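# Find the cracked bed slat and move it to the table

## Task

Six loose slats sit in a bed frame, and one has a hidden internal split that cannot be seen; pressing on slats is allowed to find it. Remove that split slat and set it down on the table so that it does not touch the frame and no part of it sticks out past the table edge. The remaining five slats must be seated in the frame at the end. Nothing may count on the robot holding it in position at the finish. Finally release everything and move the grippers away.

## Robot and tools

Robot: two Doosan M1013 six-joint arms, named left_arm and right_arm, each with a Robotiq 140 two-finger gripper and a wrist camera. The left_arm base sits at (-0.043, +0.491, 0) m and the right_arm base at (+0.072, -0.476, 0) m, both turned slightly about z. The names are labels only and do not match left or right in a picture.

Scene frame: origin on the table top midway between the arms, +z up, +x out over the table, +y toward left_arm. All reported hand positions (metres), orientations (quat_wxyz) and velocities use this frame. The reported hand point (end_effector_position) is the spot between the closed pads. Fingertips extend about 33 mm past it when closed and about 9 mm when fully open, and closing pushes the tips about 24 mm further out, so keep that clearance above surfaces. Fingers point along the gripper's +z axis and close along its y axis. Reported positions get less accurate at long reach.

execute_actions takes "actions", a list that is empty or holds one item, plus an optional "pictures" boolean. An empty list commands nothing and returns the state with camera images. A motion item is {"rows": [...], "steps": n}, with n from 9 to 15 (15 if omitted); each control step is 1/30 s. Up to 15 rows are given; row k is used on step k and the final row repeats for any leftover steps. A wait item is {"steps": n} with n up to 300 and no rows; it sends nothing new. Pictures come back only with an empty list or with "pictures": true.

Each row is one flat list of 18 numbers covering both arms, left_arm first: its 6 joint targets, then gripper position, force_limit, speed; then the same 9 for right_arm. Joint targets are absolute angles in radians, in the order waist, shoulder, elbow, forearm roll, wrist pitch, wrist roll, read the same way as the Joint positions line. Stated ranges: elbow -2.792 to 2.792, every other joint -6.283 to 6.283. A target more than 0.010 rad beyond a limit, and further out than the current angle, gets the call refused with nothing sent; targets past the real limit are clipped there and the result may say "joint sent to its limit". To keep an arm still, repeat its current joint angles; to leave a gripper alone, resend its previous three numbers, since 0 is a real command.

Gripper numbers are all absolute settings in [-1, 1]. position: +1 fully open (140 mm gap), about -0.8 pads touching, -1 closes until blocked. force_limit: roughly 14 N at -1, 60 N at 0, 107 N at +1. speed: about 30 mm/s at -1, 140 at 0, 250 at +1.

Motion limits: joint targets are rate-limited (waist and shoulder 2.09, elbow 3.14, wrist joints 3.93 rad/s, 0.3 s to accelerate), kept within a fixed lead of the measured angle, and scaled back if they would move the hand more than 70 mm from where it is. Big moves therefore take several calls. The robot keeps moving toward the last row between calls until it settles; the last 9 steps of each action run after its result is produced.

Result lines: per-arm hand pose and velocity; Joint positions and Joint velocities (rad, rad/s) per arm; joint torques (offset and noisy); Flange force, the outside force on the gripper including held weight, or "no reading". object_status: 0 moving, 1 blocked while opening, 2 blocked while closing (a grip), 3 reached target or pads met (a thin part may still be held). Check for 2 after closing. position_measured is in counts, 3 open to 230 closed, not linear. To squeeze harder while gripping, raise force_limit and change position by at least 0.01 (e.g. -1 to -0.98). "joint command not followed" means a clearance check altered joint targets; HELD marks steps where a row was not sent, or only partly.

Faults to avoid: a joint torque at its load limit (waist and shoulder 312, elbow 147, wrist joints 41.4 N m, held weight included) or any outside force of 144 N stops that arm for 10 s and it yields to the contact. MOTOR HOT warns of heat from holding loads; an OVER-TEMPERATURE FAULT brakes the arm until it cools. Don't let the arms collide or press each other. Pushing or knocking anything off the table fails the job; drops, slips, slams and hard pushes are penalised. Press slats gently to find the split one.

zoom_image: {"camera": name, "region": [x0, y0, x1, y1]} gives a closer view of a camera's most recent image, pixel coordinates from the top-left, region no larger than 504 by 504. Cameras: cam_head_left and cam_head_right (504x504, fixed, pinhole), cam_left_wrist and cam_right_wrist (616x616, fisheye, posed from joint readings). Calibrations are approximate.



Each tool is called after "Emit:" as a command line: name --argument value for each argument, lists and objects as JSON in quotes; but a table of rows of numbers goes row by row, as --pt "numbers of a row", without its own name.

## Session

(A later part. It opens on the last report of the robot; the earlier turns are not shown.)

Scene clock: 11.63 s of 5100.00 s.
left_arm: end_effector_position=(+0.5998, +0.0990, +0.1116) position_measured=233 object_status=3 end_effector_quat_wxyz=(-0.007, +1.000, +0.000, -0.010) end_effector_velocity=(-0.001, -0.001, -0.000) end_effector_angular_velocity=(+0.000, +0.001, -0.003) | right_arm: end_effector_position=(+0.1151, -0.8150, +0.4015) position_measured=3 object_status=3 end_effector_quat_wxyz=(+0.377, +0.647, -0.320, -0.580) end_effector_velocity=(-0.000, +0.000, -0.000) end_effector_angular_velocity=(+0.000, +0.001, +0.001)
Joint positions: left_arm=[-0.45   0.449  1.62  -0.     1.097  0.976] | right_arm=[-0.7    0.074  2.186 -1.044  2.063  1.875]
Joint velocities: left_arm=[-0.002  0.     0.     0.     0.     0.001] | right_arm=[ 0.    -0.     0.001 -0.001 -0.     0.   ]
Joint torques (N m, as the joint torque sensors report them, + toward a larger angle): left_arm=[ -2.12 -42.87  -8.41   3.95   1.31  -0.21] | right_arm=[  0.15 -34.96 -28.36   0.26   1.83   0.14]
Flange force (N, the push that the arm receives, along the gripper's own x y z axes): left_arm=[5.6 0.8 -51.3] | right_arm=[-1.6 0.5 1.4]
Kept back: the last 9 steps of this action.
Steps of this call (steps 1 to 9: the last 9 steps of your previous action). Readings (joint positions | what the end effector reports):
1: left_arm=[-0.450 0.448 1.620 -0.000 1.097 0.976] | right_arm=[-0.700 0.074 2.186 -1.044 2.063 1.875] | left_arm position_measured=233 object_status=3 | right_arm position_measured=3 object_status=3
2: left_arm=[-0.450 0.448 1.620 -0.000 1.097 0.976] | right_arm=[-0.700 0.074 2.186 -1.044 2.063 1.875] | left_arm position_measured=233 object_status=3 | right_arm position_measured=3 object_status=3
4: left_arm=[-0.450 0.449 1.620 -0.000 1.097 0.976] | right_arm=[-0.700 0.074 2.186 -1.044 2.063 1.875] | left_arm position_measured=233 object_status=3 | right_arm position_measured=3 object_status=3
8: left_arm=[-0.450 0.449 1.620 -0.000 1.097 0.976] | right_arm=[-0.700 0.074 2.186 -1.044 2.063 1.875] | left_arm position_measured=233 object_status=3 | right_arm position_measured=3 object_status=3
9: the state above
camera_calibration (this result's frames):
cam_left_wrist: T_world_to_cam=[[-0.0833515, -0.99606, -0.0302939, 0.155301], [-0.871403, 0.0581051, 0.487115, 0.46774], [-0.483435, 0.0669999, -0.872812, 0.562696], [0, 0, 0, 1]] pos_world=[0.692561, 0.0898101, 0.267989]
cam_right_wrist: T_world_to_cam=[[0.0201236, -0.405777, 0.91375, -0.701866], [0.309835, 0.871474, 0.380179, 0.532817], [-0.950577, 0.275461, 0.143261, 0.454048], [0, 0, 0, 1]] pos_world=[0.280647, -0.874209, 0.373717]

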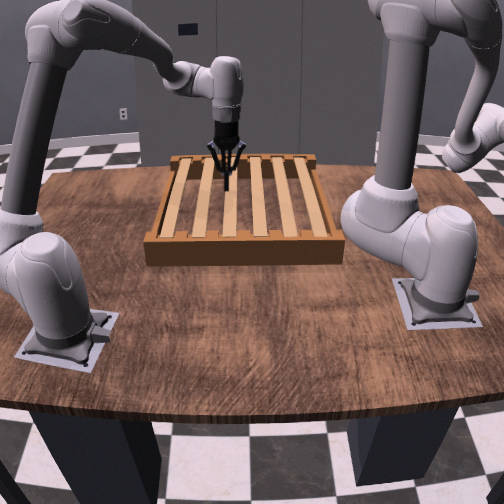

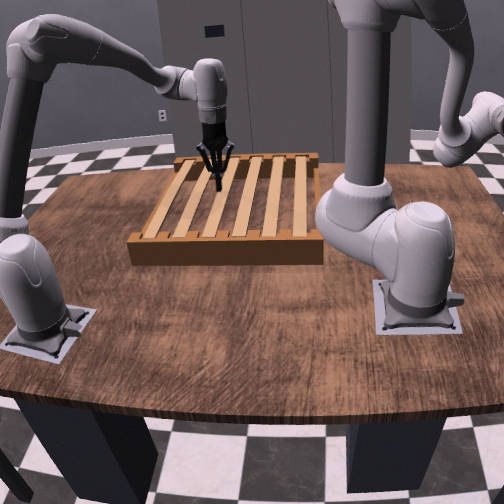

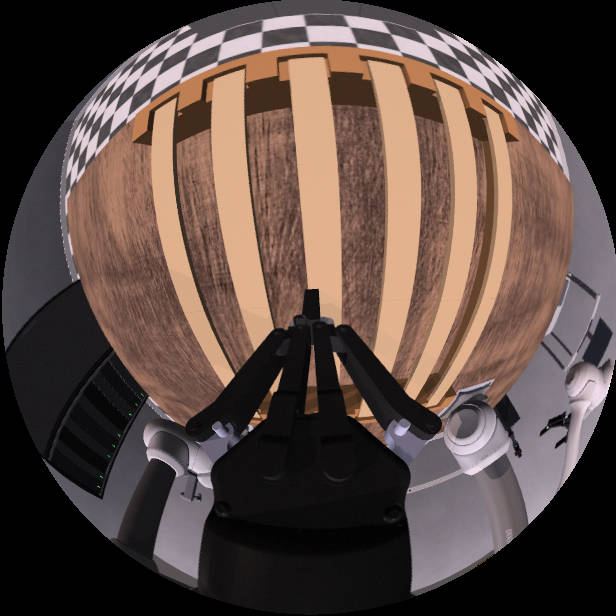

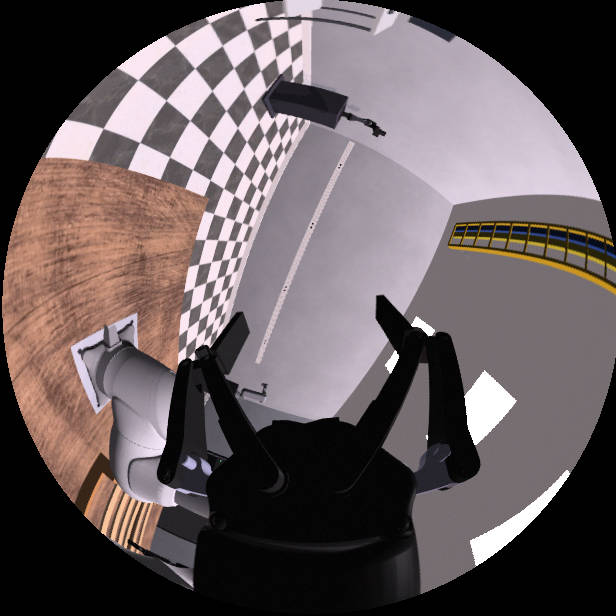

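Emit:
execute_actions --actions '[{"rows":[[-0.563,0.4909,1.5174,0,1.133,0.863,-1,0,0,-0.7,0.074,2.186,-1.044,2.063,1.875,1,0,0]]}]'

Emit:
execute_actions --actions '[{"rows":[[-0.563,0.502,1.5174,0,1.133,0.863,-1,0,0,-0.7,0.074,2.186,-1.044,2.063,1.875,1,0,0]],"steps":9}]'

Emit:
execute_actions --actions '[{"rows":[[-0.563,0.509,1.5174,0,1.133,0.863,-1,0,0,-0.7,0.074,2.186,-1.044,2.063,1.875,1,0,0]],"steps":9}]'

Emit:
execute_actions --actions '[{"rows":[[-0.563,0.514,1.5174,0,1.133,0.863,-1,0,0,-0.7,0.074,2.186,-1.044,2.063,1.875,1,0,0]],"steps":9}]'

Emit:
execute_actions --actions '[{"rows":[[-0.563,0.4909,1.5174,0,1.133,0.863,-1,0,0,-0.7,0.074,2.186,-1.044,2.063,1.875,1,0,0]],"steps":9}]'

Emit:
execute_actions --actions '[{"rows":[[-0.647,0.5672,1.3944,0,1.18,0.779,-1,0,0,-0.7,0.074,2.186,-1.044,2.063,1.875,1,0,0]]}]'

Emit:
execute_actions --actions '[{"rows":[[-0.647,0.5775,1.3944,0,1.18,0.779,-1,0,0,-0.7,0.074,2.186,-1.044,2.063,1.875,1,0,0]],"steps":9}]'

Emit:
execute_actions --actions '[{"rows":[[-0.647,0.584,1.3944,0,1.18,0.779,-1,0,0,-0.7,0.074,2.186,-1.044,2.063,1.875,1,0,0]],"steps":9}]'

Emit:
execute_actions --actions '[{"rows":[[-0.647,0.589,1.3944,0,1.18,0.779,-1,0,0,-0.7,0.074,2.186,-1.044,2.063,1.875,1,0,0]],"steps":9}]'

Emit:
execute_actions --actions '[{"rows":[[-0.647,0.56,1.3944,0,1.18,0.779,-1,0,0,-0.7,0.074,2.186,-1.044,2.063,1.875,1,0,0]],"steps":9}]' --pictures true

Scene clock: 13.10 s of 5100.00 s.
left_arm: end_effector_position=(+0.5949, +0.0435, +0.1304) position_measured=233 object_status=3 end_effector_quat_wxyz=(+0.000, +1.000, +0.000, +0.000) end_effector_velocity=(-0.057, -0.394, -0.005) end_effector_angular_velocity=(+0.003, +0.004, -0.007) | right_arm: end_effector_position=(+0.1151, -0.8150, +0.4015) position_measured=3 object_status=3 end_effector_quat_wxyz=(+0.377, +0.647, -0.320, -0.580) end_effector_velocity=(+0.001, -0.001, +0.001) end_effector_angular_velocity=(-0.003, -0.002, +0.001)
Joint positions: left_arm=[-0.513  0.461  1.563  0.     1.117  0.913] | right_arm=[-0.7    0.074  2.186 -1.044  2.063  1.875]
Joint velocities: left_arm=[-0.446  0.266 -0.403  0.     0.141 -0.439] | right_arm=[ 0.001 -0.    -0.003 -0.001  0.     0.001]
Joint torques (N m, as the joint torque sensors report them, + toward a larger angle): left_arm=[  3.32 -91.67 -35.5    3.68   0.11   0.22] | right_arm=[ -0.81 -34.48 -28.18   0.14   1.74   0.  ]
Flange force (N, the push that the arm receives, along the gripper's own x y z axes): left_arm=[3.9 -4.7 -4.2] | right_arm=[-3.2 0.2 -0.2]
Steps of this call (steps 1 to 9: the last 9 steps of your previous action; steps 10 to 30: the robot went on to your last target; steps 31 to 38: nothing new was sent; steps 39 to 44: the first 6 steps of this action). Readings (joint positions | what the end effector reports):
39: left_arm=[-0.450 0.424 1.620 0.000 1.097 0.976] | right_arm=[-0.700 0.074 2.186 -1.044 2.063 1.875] | left_arm position_measured=233 object_status=3 | right_arm position_measured=3 object_status=3
40: left_arm=[-0.453 0.425 1.618 0.000 1.098 0.973] | right_arm=[-0.700 0.074 2.186 -1.044 2.063 1.875] | left_arm position_measured=233 object_status=3 | right_arm position_measured=3 object_status=3
42: left_arm=[-0.479 0.440 1.593 0.000 1.106 0.946] | right_arm=[-0.700 0.074 2.186 -1.044 2.063 1.875] | left_arm position_measured=233 object_status=3 | right_arm position_measured=3 object_status=3
44: the state above

Scene clock: 13.40 s of 5100.00 s.
left_arm: end_effector_position=(+0.5871, -0.0002, +0.1300) position_measured=233 object_status=3 end_effector_quat_wxyz=(+0.000, +1.000, +0.000, +0.000) end_effector_velocity=(-0.003, -0.011, -0.001) end_effector_angular_velocity=(+0.001, +0.001, -0.001) | right_arm: end_effector_position=(+0.1151, -0.8150, +0.4015) position_measured=3 object_status=3 end_effector_quat_wxyz=(+0.377, +0.647, -0.320, -0.580) end_effector_velocity=(+0.000, -0.000, +0.000) end_effector_angular_velocity=(+0.000, -0.001, -0.000)
Joint positions: left_arm=[-0.562  0.49   1.518  0.     1.133  0.864] | right_arm=[-0.7    0.074  2.186 -1.044  2.063  1.875]
Joint velocities: left_arm=[-0.013  0.008 -0.011  0.     0.004 -0.012] | right_arm=[-0.    -0.    -0.001  0.    -0.    -0.001]
Joint torques (N m, as the joint torque sensors report them, + toward a larger angle): left_arm=[ -3.8  -88.41 -36.34   3.62   0.12   0.13] | right_arm=[ -0.4  -34.67 -28.49   0.24   1.85   0.05]
Flange force (N, the push that the arm receives, along the gripper's own x y z axes): left_arm=[7.4 -1.5 0.3] | right_arm=[-2.4 0.0 1.1]
Kept back: the last 9 steps of this action.
Steps of this call (steps 1 to 9: the last 9 steps of your previous action). Readings (joint positions | what the end effector reports):
1: left_arm=[-0.527 0.469 1.550 0.000 1.121 0.899] | right_arm=[-0.700 0.074 2.186 -1.044 2.063 1.875] | left_arm position_measured=233 object_status=3 | right_arm position_measured=3 object_status=3
2: left_arm=[-0.539 0.477 1.539 0.000 1.125 0.887] | right_arm=[-0.700 0.074 2.186 -1.044 2.063 1.875] | left_arm position_measured=233 object_status=3 | right_arm position_measured=3 object_status=3
4: left_arm=[-0.554 0.486 1.525 0.000 1.130 0.872] | right_arm=[-0.700 0.074 2.186 -1.044 2.063 1.875] | left_arm position_measured=233 object_status=3 | right_arm position_measured=3 object_status=3
8: left_arm=[-0.561 0.490 1.519 0.000 1.133 0.865] | right_arm=[-0.700 0.074 2.186 -1.044 2.063 1.875] | left_arm position_measured=233 object_status=3 | right_arm position_measured=3 object_status=3
9: the state above

Scene clock: 13.70 s of 5100.00 s.
left_arm: end_effector_position=(+0.5867, -0.0010, +0.1215) position_measured=233 object_status=3 end_effector_quat_wxyz=(-0.003, +1.000, +0.000, -0.004) end_effector_velocity=(+0.001, +0.000, -0.004) end_effector_angular_velocity=(+0.003, +0.004, +0.002) | right_arm: end_effector_position=(+0.1151, -0.8150, +0.4015) position_measured=3 object_status=3 end_effector_quat_wxyz=(+0.377, +0.647, -0.320, -0.580) end_effector_velocity=(-0.001, +0.000, -0.000) end_effector_angular_velocity=(+0.002, +0.000, -0.002)
Joint positions: left_arm=[-0.563  0.501  1.517  0.     1.133  0.863] | right_arm=[-0.7    0.074  2.186 -1.044  2.063  1.875]
Joint velocities: left_arm=[ 0.001  0.006 -0.002 -0.     0.    -0.001] | right_arm=[-0.001 -0.     0.001  0.001  0.    -0.001]
Joint torques (N m, as the joint torque sensors report them, + toward a larger angle): left_arm=[ -2.87 -83.93 -35.44   3.35   0.26  -0.12] | right_arm=[ -0.76 -34.96 -28.36   0.26   1.87   0.12]
Flange force (N, the push that the arm receives, along the gripper's own x y z axes): left_arm=[2.3 -3.6 -4.5] | right_arm=[-2.1 -0.1 0.3]
Kept back: the last 9 steps of this action.
Steps of this call (steps 1 to 9: the last 9 steps of your previous action). Readings (joint positions | what the end effector reports):
1: left_arm=[-0.562 0.490 1.518 0.000 1.133 0.864] | right_arm=[-0.700 0.074 2.186 -1.044 2.063 1.875] | left_arm position_measured=233 object_status=3 | right_arm position_measured=3 object_status=3
2: left_arm=[-0.562 0.492 1.518 0.000 1.133 0.863] | right_arm=[-0.700 0.074 2.186 -1.044 2.063 1.875] | left_arm position_measured=233 object_status=3 | right_arm position_measured=3 object_status=3
4: left_arm=[-0.563 0.498 1.518 0.000 1.133 0.863] | right_arm=[-0.700 0.074 2.186 -1.044 2.063 1.875] | left_arm position_measured=233 object_status=3 | right_arm position_measured=3 object_status=3
8: left_arm=[-0.563 0.501 1.517 0.000 1.133 0.863] | right_arm=[-0.700 0.074 2.186 -1.044 2.063 1.875] | left_arm position_measured=233 object_status=3 | right_arm position_measured=3 object_status=3
9: the state above

Scene clock: 14.00 s of 5100.00 s.
left_arm: end_effector_position=(+0.5865, -0.0009, +0.1158) position_measured=233 object_status=3 end_effector_quat_wxyz=(-0.006, +1.000, +0.000, -0.007) end_effector_velocity=(-0.000, +0.002, -0.004) end_effector_angular_velocity=(+0.004, +0.005, +0.001) | right_arm: end_effector_position=(+0.1151, -0.8150, +0.4015) position_measured=3 object_status=3 end_effector_quat_wxyz=(+0.377, +0.647, -0.320, -0.580) end_effector_velocity=(-0.000, +0.000, -0.000) end_effector_angular_velocity=(+0.001, +0.002, +0.001)
Joint positions: left_arm=[-0.563  0.509  1.517 -0.     1.133  0.863] | right_arm=[-0.7    0.074  2.186 -1.044  2.063  1.875]
Joint velocities: left_arm=[0.001 0.004 0.002 0.    0.    0.   ] | right_arm=[ 0.     0.     0.002 -0.001  0.    -0.   ]
Joint torques (N m, as the joint torque sensors report them, + toward a larger angle): left_arm=[ -3.9  -81.42 -34.12   3.49   0.26  -0.05] | right_arm=[ -0.33 -34.09 -28.1    0.32   1.93   0.04]
Flange force (N, the push that the arm receives, along the gripper's own x y z axes): left_arm=[1.4 -5.8 -7.2] | right_arm=[-3.1 0.6 1.6]
Kept back: the last 9 steps of this action.
Steps of this call (steps 1 to 9: the last 9 steps of your previous action). Readings (joint positions | what the end effector reports):
1: left_arm=[-0.563 0.502 1.517 0.000 1.133 0.863] | right_arm=[-0.700 0.074 2.186 -1.044 2.063 1.875] | left_arm position_measured=233 object_status=3 | right_arm position_measured=3 object_status=3
2: left_arm=[-0.563 0.503 1.517 0.000 1.133 0.863] | right_arm=[-0.700 0.074 2.186 -1.044 2.063 1.875] | left_arm position_measured=233 object_status=3 | right_arm position_measured=3 object_status=3
4: left_arm=[-0.563 0.506 1.517 -0.000 1.133 0.863] | right_arm=[-0.700 0.074 2.186 -1.044 2.063 1.875] | left_arm position_measured=233 object_status=3 | right_arm position_measured=3 object_status=3
8: left_arm=[-0.563 0.508 1.517 -0.000 1.133 0.863] | right_arm=[-0.700 0.074 2.186 -1.044 2.063 1.875] | left_arm position_measured=233 object_status=3 | right_arm position_measured=3 object_status=3
9: the state above

Scene clock: 14.30 s of 5100.00 s.
left_arm: end_effector_position=(+0.5864, -0.0008, +0.1117) position_measured=233 object_status=3 end_effector_quat_wxyz=(-0.007, +1.000, +0.000, -0.009) end_effector_velocity=(+0.001, +0.001, -0.001) end_effector_angular_velocity=(+0.001, +0.001, +0.001) | right_arm: end_effector_position=(+0.1151, -0.8150, +0.4015) position_measured=3 object_status=3 end_effector_quat_wxyz=(+0.377, +0.647, -0.320, -0.580) end_effector_velocity=(+0.000, -0.001, +0.000) end_effector_angular_velocity=(-0.001, -0.002, -0.002)
Joint positions: left_arm=[-0.563  0.514  1.517 -0.     1.133  0.863] | right_arm=[-0.7    0.074  2.186 -1.044  2.063  1.875]
Joint velocities: left_arm=[ 0.001  0.002 -0.001  0.     0.     0.   ] | right_arm=[-0.001 -0.    -0.002  0.    -0.    -0.001]
Joint torques (N m, as the joint torque sensors report them, + toward a larger angle): left_arm=[ -3.7  -84.41 -32.01   3.51   0.82  -0.1 ] | right_arm=[  0.04 -35.16 -28.31   0.25   1.75  -0.01]
Flange force (N, the push that the arm receives, along the gripper's own x y z axes): left_arm=[7.7 -0.6 -6.8] | right_arm=[-0.9 0.7 0.8]
Kept back: the last 9 steps of this action.
Steps of this call (steps 1 to 9: the last 9 steps of your previous action). Readings (joint positions | what the end effector reports):
1: left_arm=[-0.563 0.509 1.517 -0.000 1.133 0.863] | right_arm=[-0.700 0.074 2.186 -1.044 2.063 1.875] | left_arm position_measured=233 object_status=3 | right_arm position_measured=3 object_status=3
2: left_arm=[-0.563 0.510 1.517 -0.000 1.133 0.863] | right_arm=[-0.700 0.074 2.186 -1.044 2.063 1.875] | left_arm position_measured=233 object_status=3 | right_arm position_measured=3 object_status=3
4: left_arm=[-0.563 0.512 1.517 -0.000 1.133 0.863] | right_arm=[-0.700 0.074 2.186 -1.044 2.063 1.875] | left_arm position_measured=233 object_status=3 | right_arm position_measured=3 object_status=3
8: left_arm=[-0.563 0.514 1.517 -0.000 1.133 0.863] | right_arm=[-0.700 0.074 2.186 -1.044 2.063 1.875] | left_arm position_measured=233 object_status=3 | right_arm position_measured=3 object_status=3
9: the state above

Scene clock: 14.80 s of 5100.00 s.
left_arm: end_effector_position=(+0.5832, -0.0592, +0.1300) position_measured=233 object_status=3 end_effector_quat_wxyz=(-0.000, +1.000, +0.000, -0.000) end_effector_velocity=(-0.040, -0.360, -0.004) end_effector_angular_velocity=(+0.001, +0.001, -0.007) | right_arm: end_effector_position=(+0.1151, -0.8150, +0.4015) position_measured=3 object_status=3 end_effector_quat_wxyz=(+0.377, +0.647, -0.320, -0.580) end_effector_velocity=(+0.001, +0.000, +0.000) end_effector_angular_velocity=(-0.000, -0.001, +0.002)
Joint positions: left_arm=[-0.619  0.542  1.436 -0.     1.164  0.807] | right_arm=[-0.7    0.074  2.186 -1.044  2.063  1.875]
Joint velocities: left_arm=[-0.346  0.314 -0.502  0.     0.19  -0.339] | right_arm=[ 0.003  0.    -0.001  0.001  0.     0.   ]
Joint torques (N m, as the joint torque sensors report them, + toward a larger angle): left_arm=[  10.38 -107.92  -34.07    3.82    0.54   -0.25] | right_arm=[ -0.36 -35.56 -28.34   0.34   1.78   0.1 ]
Flange force (N, the push that the arm receives, along the gripper's own x y z axes): left_arm=[9.5 1.2 -2.6] | right_arm=[-1.5 -0.1 -0.3]
Steps of this call (steps 1 to 9: the last 9 steps of your previous action; steps 10 to 15: the first 6 steps of this action). Readings (joint positions | what the end effector reports):
10: left_arm=[-0.563 0.492 1.517 -0.000 1.133 0.863] | right_arm=[-0.700 0.074 2.186 -1.044 2.063 1.875] | left_arm position_measured=233 object_status=3 | right_arm position_measured=3 object_status=3
11: left_arm=[-0.566 0.493 1.513 -0.000 1.135 0.860] | right_arm=[-0.700 0.074 2.186 -1.044 2.063 1.875] | left_arm position_measured=233 object_status=3 | right_arm position_measured=3 object_status=3
13: left_arm=[-0.591 0.515 1.476 -0.000 1.149 0.834] | right_arm=[-0.700 0.074 2.186 -1.044 2.063 1.875] | left_arm position_measured=233 object_status=3 | right_arm position_measured=3 object_status=3
15: the state above

Scene clock: 15.10 s of 5100.00 s.
left_arm: end_effector_position=(+0.5795, -0.0881, +0.1300) position_measured=233 object_status=3 end_effector_quat_wxyz=(+0.000, +1.000, +0.001, +0.000) end_effector_velocity=(-0.002, -0.007, -0.001) end_effector_angular_velocity=(+0.001, +0.001, +0.002) | right_arm: end_effector_position=(+0.1151, -0.8150, +0.4015) position_measured=3 object_status=3 end_effector_quat_wxyz=(+0.377, +0.647, -0.320, -0.580) end_effector_velocity=(+0.000, +0.000, +0.000) end_effector_angular_velocity=(-0.000, +0.001, +0.002)
Joint positions: left_arm=[-0.646  0.567  1.395 -0.     1.18   0.78 ] | right_arm=[-0.7    0.074  2.186 -1.044  2.063  1.875]
Joint velocities: left_arm=[-0.007  0.006 -0.009  0.     0.004 -0.009] | right_arm=[ 0.002  0.     0.    -0.001  0.     0.   ]
Joint torques (N m, as the joint torque sensors report them, + toward a larger angle): left_arm=[ -4.26 -91.88 -34.34   3.58   0.05   0.16] | right_arm=[  0.6  -35.01 -28.38   0.18   1.88   0.04]
Flange force (N, the push that the arm receives, along the gripper's own x y z axes): left_arm=[8.3 0.4 -5.2] | right_arm=[-0.8 0.6 2.0]
Kept back: the last 9 steps of this action.
Steps of this call (steps 1 to 9: the last 9 steps of your previous action). Readings (joint positions | what the end effector reports):
1: left_arm=[-0.629 0.551 1.421 -0.000 1.170 0.797] | right_arm=[-0.700 0.074 2.186 -1.044 2.063 1.875] | left_arm position_measured=233 object_status=3 | right_arm position_measured=3 object_status=3
2: left_arm=[-0.636 0.557 1.411 -0.000 1.174 0.790] | right_arm=[-0.700 0.074 2.186 -1.044 2.063 1.875] | left_arm position_measured=233 object_status=3 | right_arm position_measured=3 object_status=3
4: left_arm=[-0.643 0.563 1.401 -0.000 1.178 0.783] | right_arm=[-0.700 0.074 2.186 -1.044 2.063 1.875] | left_arm position_measured=233 object_status=3 | right_arm position_measured=3 object_status=3
8: left_arm=[-0.646 0.566 1.396 -0.000 1.180 0.780] | right_arm=[-0.700 0.074 2.186 -1.044 2.063 1.875] | left_arm position_measured=233 object_status=3 | right_arm position_measured=3 object_status=3
9: the state above

Scene clock: 15.40 s of 5100.00 s.
left_arm: end_effector_position=(+0.5792, -0.0885, +0.1216) position_measured=233 object_status=3 end_effector_quat_wxyz=(-0.004, +1.000, +0.000, -0.003) end_effector_velocity=(-0.000, -0.001, -0.004) end_effector_angular_velocity=(+0.003, +0.003, -0.002) | right_arm: end_effector_position=(+0.1151, -0.8150, +0.4015) position_measured=3 object_status=3 end_effector_quat_wxyz=(+0.377, +0.647, -0.320, -0.580) end_effector_velocity=(-0.000, -0.000, +0.000) end_effector_angular_velocity=(-0.001, -0.000, -0.001)
Joint positions: left_arm=[-0.647  0.577  1.394  0.     1.18   0.779] | right_arm=[-0.7    0.074  2.186 -1.044  2.063  1.875]
Joint velocities: left_arm=[-0.001  0.005 -0.002  0.     0.     0.001] | right_arm=[-0.001  0.    -0.001 -0.     0.     0.001]
Joint torques (N m, as the joint torque sensors report them, + toward a larger angle): left_arm=[ -4.76 -92.84 -36.17   3.61   0.16  -0.22] | right_arm=[ -0.84 -34.92 -28.41   0.27   1.86  -0.09]
Flange force (N, the push that the arm receives, along the gripper's own x y z axes): left_arm=[5.2 -2.6 -3.9] | right_arm=[-2.3 -0.5 -0.1]
Kept back: the last 9 steps of this action.
Steps of this call (steps 1 to 9: the last 9 steps of your previous action). Readings (joint positions | what the end effector reports):
1: left_arm=[-0.647 0.567 1.395 -0.000 1.180 0.779] | right_arm=[-0.700 0.074 2.186 -1.044 2.063 1.875] | left_arm position_measured=233 object_status=3 | right_arm position_measured=3 object_status=3
2: left_arm=[-0.647 0.569 1.395 0.000 1.180 0.779] | right_arm=[-0.700 0.074 2.186 -1.044 2.063 1.875] | left_arm position_measured=233 object_status=3 | right_arm position_measured=3 object_status=3
4: left_arm=[-0.647 0.574 1.395 0.000 1.180 0.779] | right_arm=[-0.700 0.074 2.186 -1.044 2.063 1.875] | left_arm position_measured=233 object_status=3 | right_arm position_measured=3 object_status=3
8: left_arm=[-0.647 0.577 1.395 0.000 1.180 0.779] | right_arm=[-0.700 0.074 2.186 -1.044 2.063 1.875] | left_arm position_measured=233 object_status=3 | right_arm position_measured=3 object_status=3
9: the state above

Scene clock: 15.70 s of 5100.00 s.
left_arm: end_effector_position=(+0.5791, -0.0884, +0.1161) position_measured=233 object_status=3 end_effector_quat_wxyz=(-0.006, +1.000, +0.000, -0.006) end_effector_velocity=(+0.001, +0.001, -0.003) end_effector_angular_velocity=(+0.002, +0.002, -0.000) | right_arm: end_effector_position=(+0.1151, -0.8150, +0.4015) position_measured=3 object_status=3 end_effector_quat_wxyz=(+0.377, +0.647, -0.320, -0.580) end_effector_velocity=(-0.000, +0.000, -0.000) end_effector_angular_velocity=(-0.000, -0.000, -0.000)
Joint positions: left_arm=[-0.647  0.584  1.394  0.     1.18   0.779] | right_arm=[-0.7    0.074  2.186 -1.044  2.063  1.875]
Joint velocities: left_arm=[ 0.001  0.004 -0.001 -0.    -0.     0.002] | right_arm=[-0.  0. -0.  0.  0.  0.]
Joint torques (N m, as the joint torque sensors report them, + toward a larger angle): left_arm=[ -4.26 -83.46 -29.91   3.65   0.9   -0.11] | right_arm=[ -1.04 -34.76 -28.48   0.33   1.82   0.08]
Flange force (N, the push that the arm receives, along the gripper's own x y z axes): left_arm=[5.2 -3.0 -13.9] | right_arm=[-3.1 -0.4 0.0]
Kept back: the last 9 steps of this action.
Steps of this call (steps 1 to 9: the last 9 steps of your previous action). Readings (joint positions | what the end effector reports):
1: left_arm=[-0.647 0.577 1.394 0.000 1.180 0.779] | right_arm=[-0.700 0.074 2.186 -1.044 2.063 1.875] | left_arm position_measured=233 object_status=3 | right_arm position_measured=3 object_status=3
2: left_arm=[-0.647 0.578 1.394 0.000 1.180 0.779] | right_arm=[-0.700 0.074 2.186 -1.044 2.063 1.875] | left_arm position_measured=233 object_status=3 | right_arm position_measured=3 object_status=3
4: left_arm=[-0.647 0.582 1.394 0.000 1.180 0.779] | right_arm=[-0.700 0.074 2.186 -1.044 2.063 1.875] | left_arm position_measured=233 object_status=3 | right_arm position_measured=3 object_status=3
8: left_arm=[-0.647 0.583 1.394 0.000 1.180 0.779] | right_arm=[-0.700 0.074 2.186 -1.044 2.063 1.875] | left_arm position_measured=233 object_status=3 | right_arm position_measured=3 object_status=3
9: the state above

Scene clock: 16.00 s of 5100.00 s.
left_arm: end_effector_position=(+0.5790, -0.0883, +0.1119) position_measured=233 object_status=3 end_effector_quat_wxyz=(-0.008, +1.000, +0.000, -0.007) end_effector_velocity=(-0.000, +0.000, -0.002) end_effector_angular_velocity=(+0.002, +0.002, +0.001) | right_arm: end_effector_position=(+0.1151, -0.8150, +0.4015) position_measured=3 object_status=3 end_effector_quat_wxyz=(+0.377, +0.647, -0.320, -0.580) end_effector_velocity=(+0.000, +0.000, +0.000) end_effector_angular_velocity=(-0.000, -0.001, +0.000)
Joint positions: left_arm=[-0.647  0.589  1.394  0.     1.18   0.779] | right_arm=[-0.7    0.074  2.186 -1.044  2.063  1.875]
Joint velocities: left_arm=[ 0.     0.002  0.     0.     0.    -0.   ] | right_arm=[ 0.001 -0.    -0.001  0.001  0.     0.   ]
Joint torques (N m, as the joint torque sensors report them, + toward a larger angle): left_arm=[ -4.42 -65.16 -15.07   3.21   2.6   -0.14] | right_arm=[  0.26 -34.84 -28.2    0.27   1.83   0.06]
Flange force (N, the push that the arm receives, along the gripper's own x y z axes): left_arm=[10.2 1.9 -36.0] | right_arm=[-1.4 1.1 1.3]
Kept back: the last 9 steps of this action.
Steps of this call (steps 1 to 9: the last 9 steps of your previous action). Readings (joint positions | what the end effector reports):
1: left_arm=[-0.647 0.584 1.394 0.000 1.180 0.779] | right_arm=[-0.700 0.074 2.186 -1.044 2.063 1.875] | left_arm position_measured=233 object_status=3 | right_arm position_measured=3 object_status=3
2: left_arm=[-0.647 0.585 1.394 0.000 1.180 0.779] | right_arm=[-0.700 0.074 2.186 -1.044 2.063 1.875] | left_arm position_measured=233 object_status=3 | right_arm position_measured=3 object_status=3
4: left_arm=[-0.647 0.587 1.394 0.000 1.180 0.779] | right_arm=[-0.700 0.074 2.186 -1.044 2.063 1.875] | left_arm position_measured=233 object_status=3 | right_arm position_measured=3 object_status=3
8: left_arm=[-0.647 0.588 1.394 0.000 1.180 0.779] | right_arm=[-0.700 0.074 2.186 -1.044 2.063 1.875] | left_arm position_measured=233 object_status=3 | right_arm position_measured=3 object_status=3
9: the state above
camera_calibration (this result's frames):
cam_left_wrist: T_world_to_cam=[[-0.0832416, -0.996008, -0.0322351, -0.0328849], [-0.873924, 0.0574175, 0.482659, 0.462287], [-0.478881, 0.0683483, -0.875215, 0.563193], [0, 0, 0, 1]] pos_world=[0.670969, -0.0977903, 0.268728]
cam_right_wrist: T_world_to_cam=[[0.0201241, -0.405777, 0.913751, -0.701866], [0.309835, 0.871474, 0.380179, 0.532817], [-0.950577, 0.275461, 0.143261, 0.454048], [0, 0, 0, 1]] pos_world=[0.280647, -0.874209, 0.373717]

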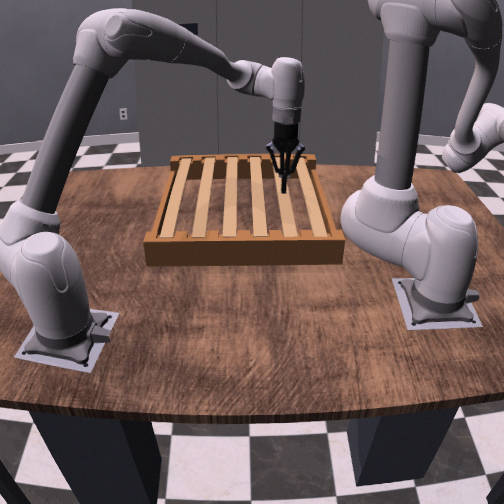

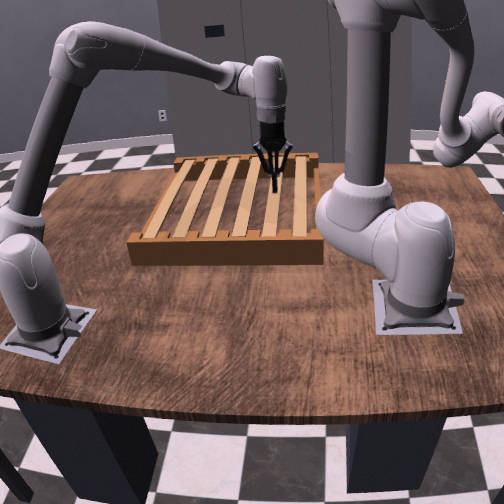

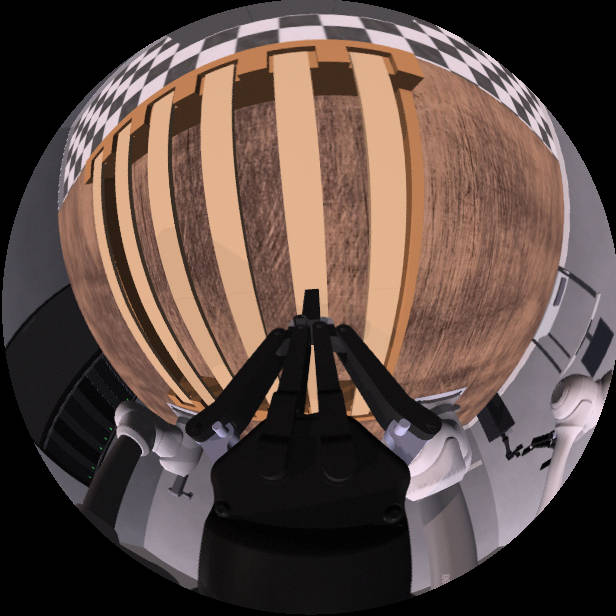

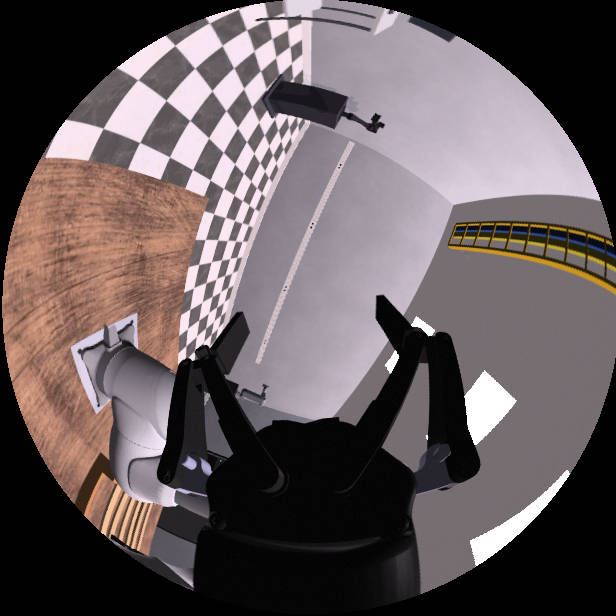

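Emit:
execute_actions --actions '[{"rows":[[-0.551,0.488,1.5222,0,1.092,0.876,0.05,0,0.5,-0.7,0.074,2.186,-1.044,2.063,1.875,1,0,0]]}]'

Emit:
execute_actions --actions '[{"rows":[[-0.551,0.5277,1.5222,0,1.092,0.876,0.05,0,0.5,-0.7,0.074,2.186,-1.044,2.063,1.875,1,0,0]]}]'

Emit:
execute_actions --actions '[{"rows":[[-0.551,0.5277,1.5222,0,1.092,0.876,-1,0,-0.5,-0.7,0.074,2.186,-1.044,2.063,1.875,1,0,0]]}]'

Emit:
execute_actions --actions '[{"steps":14}]'

Emit:
execute_actions --actions '[{"rows":[[-0.551,0.4635,1.4249,0,1.253,0.876,-1,0,-0.5,-0.7,0.074,2.186,-1.044,2.063,1.875,1,0,0]]}]'

Emit:
execute_actions --actions '[{"steps":14}]' --pictures true

Scene clock: 17.17 s of 5100.00 s.
left_arm: end_effector_position=(+0.5947, -0.0341, +0.1328) position_measured=188 object_status=0 end_effector_quat_wxyz=(+0.009, +1.000, +0.000, +0.010) end_effector_velocity=(+0.084, +0.369, -0.026) end_effector_angular_velocity=(-0.078, -0.103, +0.004) | right_arm: end_effector_position=(+0.1151, -0.8150, +0.4015) position_measured=3 object_status=3 end_effector_quat_wxyz=(+0.377, +0.647, -0.320, -0.580) end_effector_velocity=(+0.000, +0.000, -0.000) end_effector_angular_velocity=(+0.001, +0.001, +0.001)
Joint positions: left_arm=[-0.587  0.515  1.474  0.     1.125  0.839] | right_arm=[-0.7    0.074  2.186 -1.044  2.063  1.875]
Joint velocities: left_arm=[ 0.401 -0.298  0.529  0.    -0.36   0.397] | right_arm=[ 0.001 -0.     0.001  0.     0.    -0.001]
Joint torques (N m, as the joint torque sensors report them, + toward a larger angle): left_arm=[-18.96 -75.74 -35.12   3.47  -0.04  -0.38] | right_arm=[ -0.04 -35.08 -28.32   0.26   1.78  -0.02]
Flange force (N, the push that the arm receives, along the gripper's own x y z axes): left_arm=[6.0 -2.4 -6.0] | right_arm=[-1.3 0.4 0.8]
Steps of this call (steps 1 to 9: the last 9 steps of your previous action; steps 10 to 29: the robot went on to your last target; steps 30 to 35: the first 6 steps of this action). Readings (joint positions | what the end effector reports):
30: left_arm=[-0.647 0.560 1.394 0.000 1.180 0.779] | right_arm=[-0.700 0.074 2.186 -1.044 2.063 1.875] | left_arm position_measured=233 object_status=0 | right_arm position_measured=3 object_status=3
31: left_arm=[-0.644 0.558 1.398 0.000 1.177 0.782] | right_arm=[-0.700 0.074 2.186 -1.044 2.063 1.875] | left_arm position_measured=233 object_status=0 | right_arm position_measured=3 object_status=3
33: left_arm=[-0.618 0.538 1.433 0.000 1.153 0.809] | right_arm=[-0.700 0.074 2.186 -1.044 2.063 1.875] | left_arm position_measured=211 object_status=0 | right_arm position_measured=3 object_status=3
35: the state above

Scene clock: 17.67 s of 5100.00 s.
left_arm: end_effector_position=(+0.6001, +0.0001, +0.1032) position_measured=123 object_status=3 end_effector_quat_wxyz=(+0.002, +1.000, -0.000, +0.002) end_effector_velocity=(-0.002, +0.004, -0.079) end_effector_angular_velocity=(+0.063, +0.075, +0.002) | right_arm: end_effector_position=(+0.1151, -0.8150, +0.4015) position_measured=3 object_status=3 end_effector_quat_wxyz=(+0.377, +0.647, -0.320, -0.580) end_effector_velocity=(-0.000, +0.000, -0.000) end_effector_angular_velocity=(+0.001, -0.001, -0.001)
Joint positions: left_arm=[-0.551  0.521  1.522  0.     1.092  0.876] | right_arm=[-0.7    0.074  2.186 -1.044  2.063  1.875]
Joint velocities: left_arm=[ 0.002  0.099 -0.001 -0.     0.     0.   ] | right_arm=[-0.     0.     0.     0.002 -0.     0.   ]
Joint torques (N m, as the joint torque sensors report them, + toward a larger angle): left_arm=[  -0.21 -107.44  -40.51    4.17    0.23   -0.13] | right_arm=[ -0.04 -34.98 -28.11   0.3    1.63   0.08]
Flange force (N, the push that the arm receives, along the gripper's own x y z axes): left_arm=[4.2 -0.5 -2.4] | right_arm=[-1.5 1.2 0.5]
Steps of this call (steps 1 to 9: the last 9 steps of your previous action; steps 10 to 15: the first 6 steps of this action). Readings (joint positions | what the end effector reports):
10: left_arm=[-0.552 0.488 1.522 0.000 1.092 0.876] | right_arm=[-0.700 0.074 2.186 -1.044 2.063 1.875] | left_arm position_measured=123 object_status=0 | right_arm position_measured=3 object_status=3
11: left_arm=[-0.551 0.491 1.522 0.000 1.092 0.876] | right_arm=[-0.700 0.074 2.186 -1.044 2.063 1.875] | left_arm position_measured=123 object_status=0 | right_arm position_measured=3 object_status=3
13: left_arm=[-0.551 0.509 1.522 0.000 1.092 0.876] | right_arm=[-0.700 0.074 2.186 -1.044 2.063 1.875] | left_arm position_measured=123 object_status=3 | right_arm position_measured=3 object_status=3
15: the state above

Scene clock: 18.17 s of 5100.00 s.
left_arm: end_effector_position=(+0.5999, +0.0004, +0.0979) position_measured=142 object_status=0 end_effector_quat_wxyz=(-0.000, +1.000, -0.000, -0.000) end_effector_velocity=(+0.001, -0.001, +0.001) end_effector_angular_velocity=(-0.001, -0.002, +0.000) | right_arm: end_effector_position=(+0.1151, -0.8150, +0.4015) position_measured=3 object_status=3 end_effector_quat_wxyz=(+0.377, +0.647, -0.320, -0.580) end_effector_velocity=(-0.000, +0.000, -0.000) end_effector_angular_velocity=(-0.000, -0.000, -0.000)
Joint positions: left_arm=[-0.551  0.528  1.522  0.     1.092  0.876] | right_arm=[-0.7    0.074  2.186 -1.044  2.063  1.875]
Joint velocities: left_arm=[-0.001  0.    -0.003  0.    -0.    -0.001] | right_arm=[-0.  0.  0.  0.  0.  0.]
Joint torques (N m, as the joint torque sensors report them, + toward a larger angle): left_arm=[ -4.82 -86.98 -34.14   3.38   0.27  -0.18] | right_arm=[ -0.24 -34.55 -28.41   0.34   1.85   0.03]
Flange force (N, the push that the arm receives, along the gripper's own x y z axes): left_arm=[6.6 -2.4 -3.7] | right_arm=[-2.4 0.4 1.3]
Steps of this call (steps 1 to 9: the last 9 steps of your previous action; steps 10 to 15: the first 6 steps of this action). Readings (joint positions | what the end effector reports):
10: left_arm=[-0.551 0.528 1.522 0.000 1.092 0.876] | right_arm=[-0.700 0.074 2.186 -1.044 2.063 1.875] | left_arm position_measured=123 object_status=0 | right_arm position_measured=3 object_status=3
11: left_arm=[-0.551 0.528 1.522 0.000 1.092 0.876] | right_arm=[-0.700 0.074 2.186 -1.044 2.063 1.875] | left_arm position_measured=124 object_status=0 | right_arm position_measured=3 object_status=3
13: left_arm=[-0.551 0.528 1.522 0.000 1.092 0.876] | right_arm=[-0.700 0.074 2.186 -1.044 2.063 1.875] | left_arm position_measured=133 object_status=0 | right_arm position_measured=3 object_status=3
15: the state above

Scene clock: 18.63 s of 5100.00 s.
left_arm: end_effector_position=(+0.6000, +0.0003, +0.0979) position_measured=177 object_status=2 end_effector_quat_wxyz=(-0.000, +1.000, -0.000, -0.000) end_effector_velocity=(-0.001, -0.001, -0.001) end_effector_angular_velocity=(+0.001, +0.001, -0.001) | right_arm: end_effector_position=(+0.1151, -0.8150, +0.4015) position_measured=3 object_status=3 end_effector_quat_wxyz=(+0.377, +0.647, -0.320, -0.580) end_effector_velocity=(+0.000, -0.000, +0.000) end_effector_angular_velocity=(-0.001, -0.001, -0.000)
Joint positions: left_arm=[-0.551  0.528  1.522 -0.     1.092  0.876] | right_arm=[-0.7    0.074  2.186 -1.044  2.063  1.875]
Joint velocities: left_arm=[-0.001  0.001  0.001  0.     0.    -0.   ] | right_arm=[-0.    -0.    -0.001  0.     0.     0.001]
Joint torques (N m, as the joint torque sensors report them, + toward a larger angle): left_arm=[ -4.26 -86.53 -34.49   3.41  -0.03  -0.17] | right_arm=[ -0.29 -34.58 -28.07   0.25   1.86  -0.08]
Flange force (N, the push that the arm receives, along the gripper's own x y z axes): left_arm=[5.1 -2.7 -3.5] | right_arm=[-2.0 0.7 0.7]
Kept back: nothing.
Steps of this call (steps 1 to 9: the last 9 steps of your previous action; steps 10 to 14: the robot went on to your last target). Readings (joint positions | what the end effector reports):
1: left_arm=[-0.551 0.528 1.522 -0.000 1.092 0.876] | right_arm=[-0.700 0.074 2.186 -1.044 2.063 1.875] | left_arm position_measured=147 object_status=0 | right_arm position_measured=3 object_status=3
2: left_arm=[-0.551 0.528 1.522 -0.000 1.092 0.876] | right_arm=[-0.700 0.074 2.186 -1.044 2.063 1.875] | left_arm position_measured=151 object_status=0 | right_arm position_measured=3 object_status=3
4: left_arm=[-0.551 0.528 1.522 -0.000 1.092 0.876] | right_arm=[-0.700 0.074 2.186 -1.044 2.063 1.875] | left_arm position_measured=161 object_status=0 | right_arm position_measured=3 object_status=3
8: left_arm=[-0.551 0.528 1.522 -0.000 1.092 0.876] | right_arm=[-0.700 0.074 2.186 -1.044 2.063 1.875] | left_arm position_measured=177 object_status=0 | right_arm position_measured=3 object_status=3
14: the state above

Scene clock: 18.83 s of 5100.00 s.
left_arm: end_effector_position=(+0.6016, -0.0010, +0.1586) position_measured=177 object_status=2 end_effector_quat_wxyz=(+0.000, +1.000, +0.000, +0.000) end_effector_velocity=(-0.009, +0.009, +0.382) end_effector_angular_velocity=(+0.011, +0.013, +0.002) | right_arm: end_effector_position=(+0.1151, -0.8150, +0.4015) position_measured=3 object_status=3 end_effector_quat_wxyz=(+0.377, +0.647, -0.320, -0.580) end_effector_velocity=(-0.000, -0.000, -0.000) end_effector_angular_velocity=(+0.000, +0.000, +0.000)
Joint positions: left_arm=[-0.551  0.489  1.464 -0.     1.188  0.876] | right_arm=[-0.7    0.074  2.186 -1.044  2.063  1.875]
Joint velocities: left_arm=[ 0.002 -0.241 -0.359  0.     0.617  0.   ] | right_arm=[-0.  0.  0. -0. -0. -0.]
Joint torques (N m, as the joint torque sensors report them, + toward a larger angle): left_arm=[ -5.43 -78.38 -30.09   3.14   0.51  -0.18] | right_arm=[  0.38 -34.35 -27.81   0.22   1.78   0.05]
Flange force (N, the push that the arm receives, along the gripper's own x y z axes): left_arm=[12.2 1.2 0.8] | right_arm=[-2.0 1.7 1.6]
Steps of this call (steps 1 to 6: the first 6 steps of this action). Readings (joint positions | what the end effector reports):
1: left_arm=[-0.551 0.528 1.522 -0.000 1.092 0.876] | right_arm=[-0.700 0.074 2.186 -1.044 2.063 1.875] | left_arm position_measured=177 object_status=2 | right_arm position_measured=3 object_status=3
2: left_arm=[-0.551 0.527 1.519 -0.000 1.097 0.876] | right_arm=[-0.700 0.074 2.186 -1.044 2.063 1.875] | left_arm position_measured=177 object_status=2 | right_arm position_measured=3 object_status=3
4: left_arm=[-0.551 0.509 1.492 -0.000 1.143 0.876] | right_arm=[-0.700 0.074 2.186 -1.044 2.063 1.875] | left_arm position_measured=177 object_status=2 | right_arm position_measured=3 object_status=3
6: the state above

Scene clock: 19.30 s of 5100.00 s.
left_arm: end_effector_position=(+0.6001, +0.0003, +0.1998) position_measured=177 object_status=2 end_effector_quat_wxyz=(+0.000, +1.000, -0.000, +0.000) end_effector_velocity=(+0.002, +0.001, +0.002) end_effector_angular_velocity=(-0.001, -0.001, +0.003) | right_arm: end_effector_position=(+0.1151, -0.8150, +0.4015) position_measured=3 object_status=3 end_effector_quat_wxyz=(+0.377, +0.647, -0.320, -0.580) end_effector_velocity=(-0.001, -0.000, +0.000) end_effector_angular_velocity=(-0.000, +0.000, -0.001)
Joint positions: left_arm=[-0.551  0.464  1.425 -0.     1.253  0.876] | right_arm=[-0.7    0.074  2.186 -1.044  2.063  1.875]
Joint velocities: left_arm=[ 0.002 -0.001 -0.003  0.     0.002 -0.001] | right_arm=[-0.002 -0.     0.    -0.001 -0.    -0.   ]
Joint torques (N m, as the joint torque sensors report them, + toward a larger angle): left_arm=[ -4.17 -87.21 -36.49   3.68  -0.15  -0.22] | right_arm=[ -0.74 -34.89 -28.08   0.24   1.71   0.16]
Flange force (N, the push that the arm receives, along the gripper's own x y z axes): left_arm=[11.6 0.8 -2.9] | right_arm=[-2.3 0.5 -0.1]
Kept back: nothing.
Steps of this call (steps 1 to 9: the last 9 steps of your previous action; steps 10 to 14: the robot went on to your last target). Readings (joint positions | what the end effector reports):
1: left_arm=[-0.551 0.482 1.452 -0.000 1.208 0.876] | right_arm=[-0.700 0.074 2.186 -1.044 2.063 1.875] | left_arm position_measured=177 object_status=2 | right_arm position_measured=3 object_status=3
2: left_arm=[-0.551 0.475 1.442 -0.000 1.224 0.876] | right_arm=[-0.700 0.074 2.186 -1.044 2.063 1.875] | left_arm position_measured=177 object_status=2 | right_arm position_measured=3 object_status=3
4: left_arm=[-0.551 0.468 1.431 -0.000 1.242 0.876] | right_arm=[-0.700 0.074 2.186 -1.044 2.063 1.875] | left_arm position_measured=177 object_status=2 | right_arm position_measured=3 object_status=3
8: left_arm=[-0.551 0.464 1.426 -0.000 1.251 0.876] | right_arm=[-0.700 0.074 2.186 -1.044 2.063 1.875] | left_arm position_measured=177 object_status=2 | right_arm position_measured=3 object_status=3
14: the state above
camera_calibration (this result's frames):
cam_left_wrist: T_world_to_cam=[[-0.0838251, -0.996311, -0.0183846, 0.0575542], [-0.88099, 0.065476, 0.468582, 0.440261], [-0.465649, 0.0554756, -0.883229, 0.637892], [0, 0, 0, 1]] pos_world=[0.689724, -0.00687201, 0.358165]
cam_right_wrist: T_world_to_cam=[[0.020124, -0.405777, 0.91375, -0.701866], [0.309835, 0.871474, 0.380179, 0.532817], [-0.950577, 0.275461, 0.143261, 0.454048], [0, 0, 0, 1]] pos_world=[0.280647, -0.874209, 0.373717]

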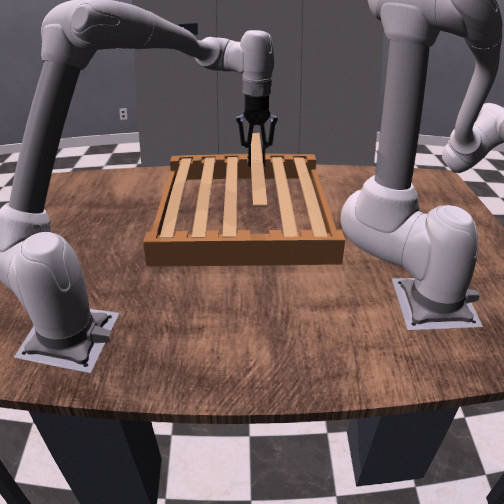

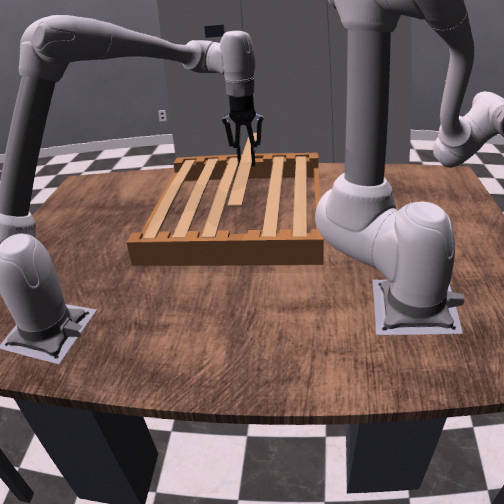

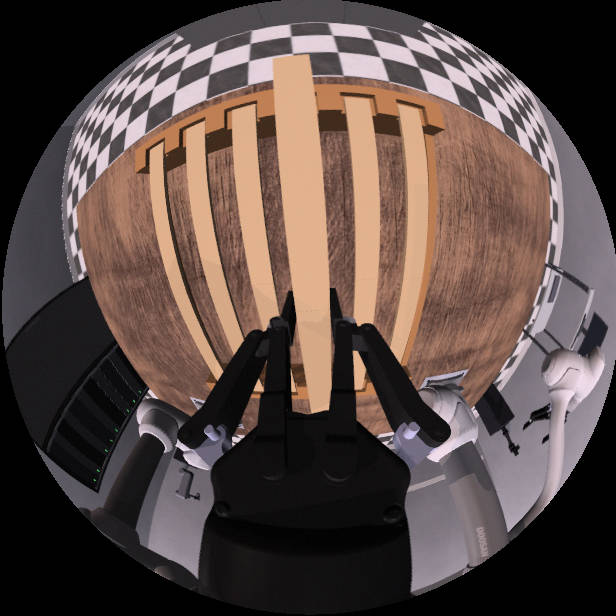

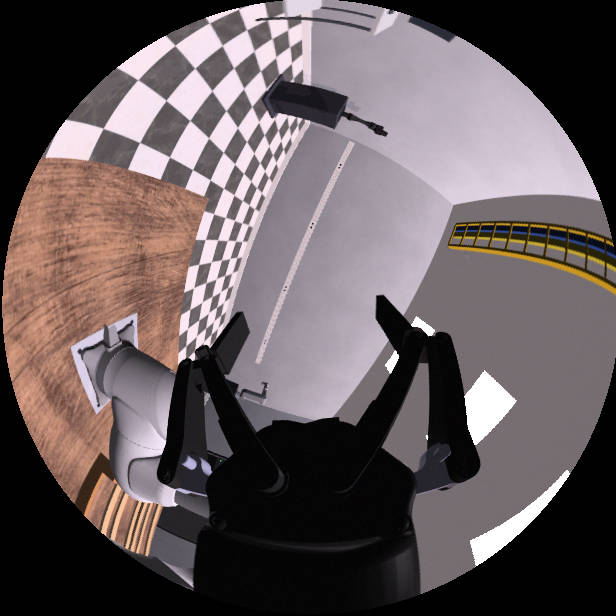

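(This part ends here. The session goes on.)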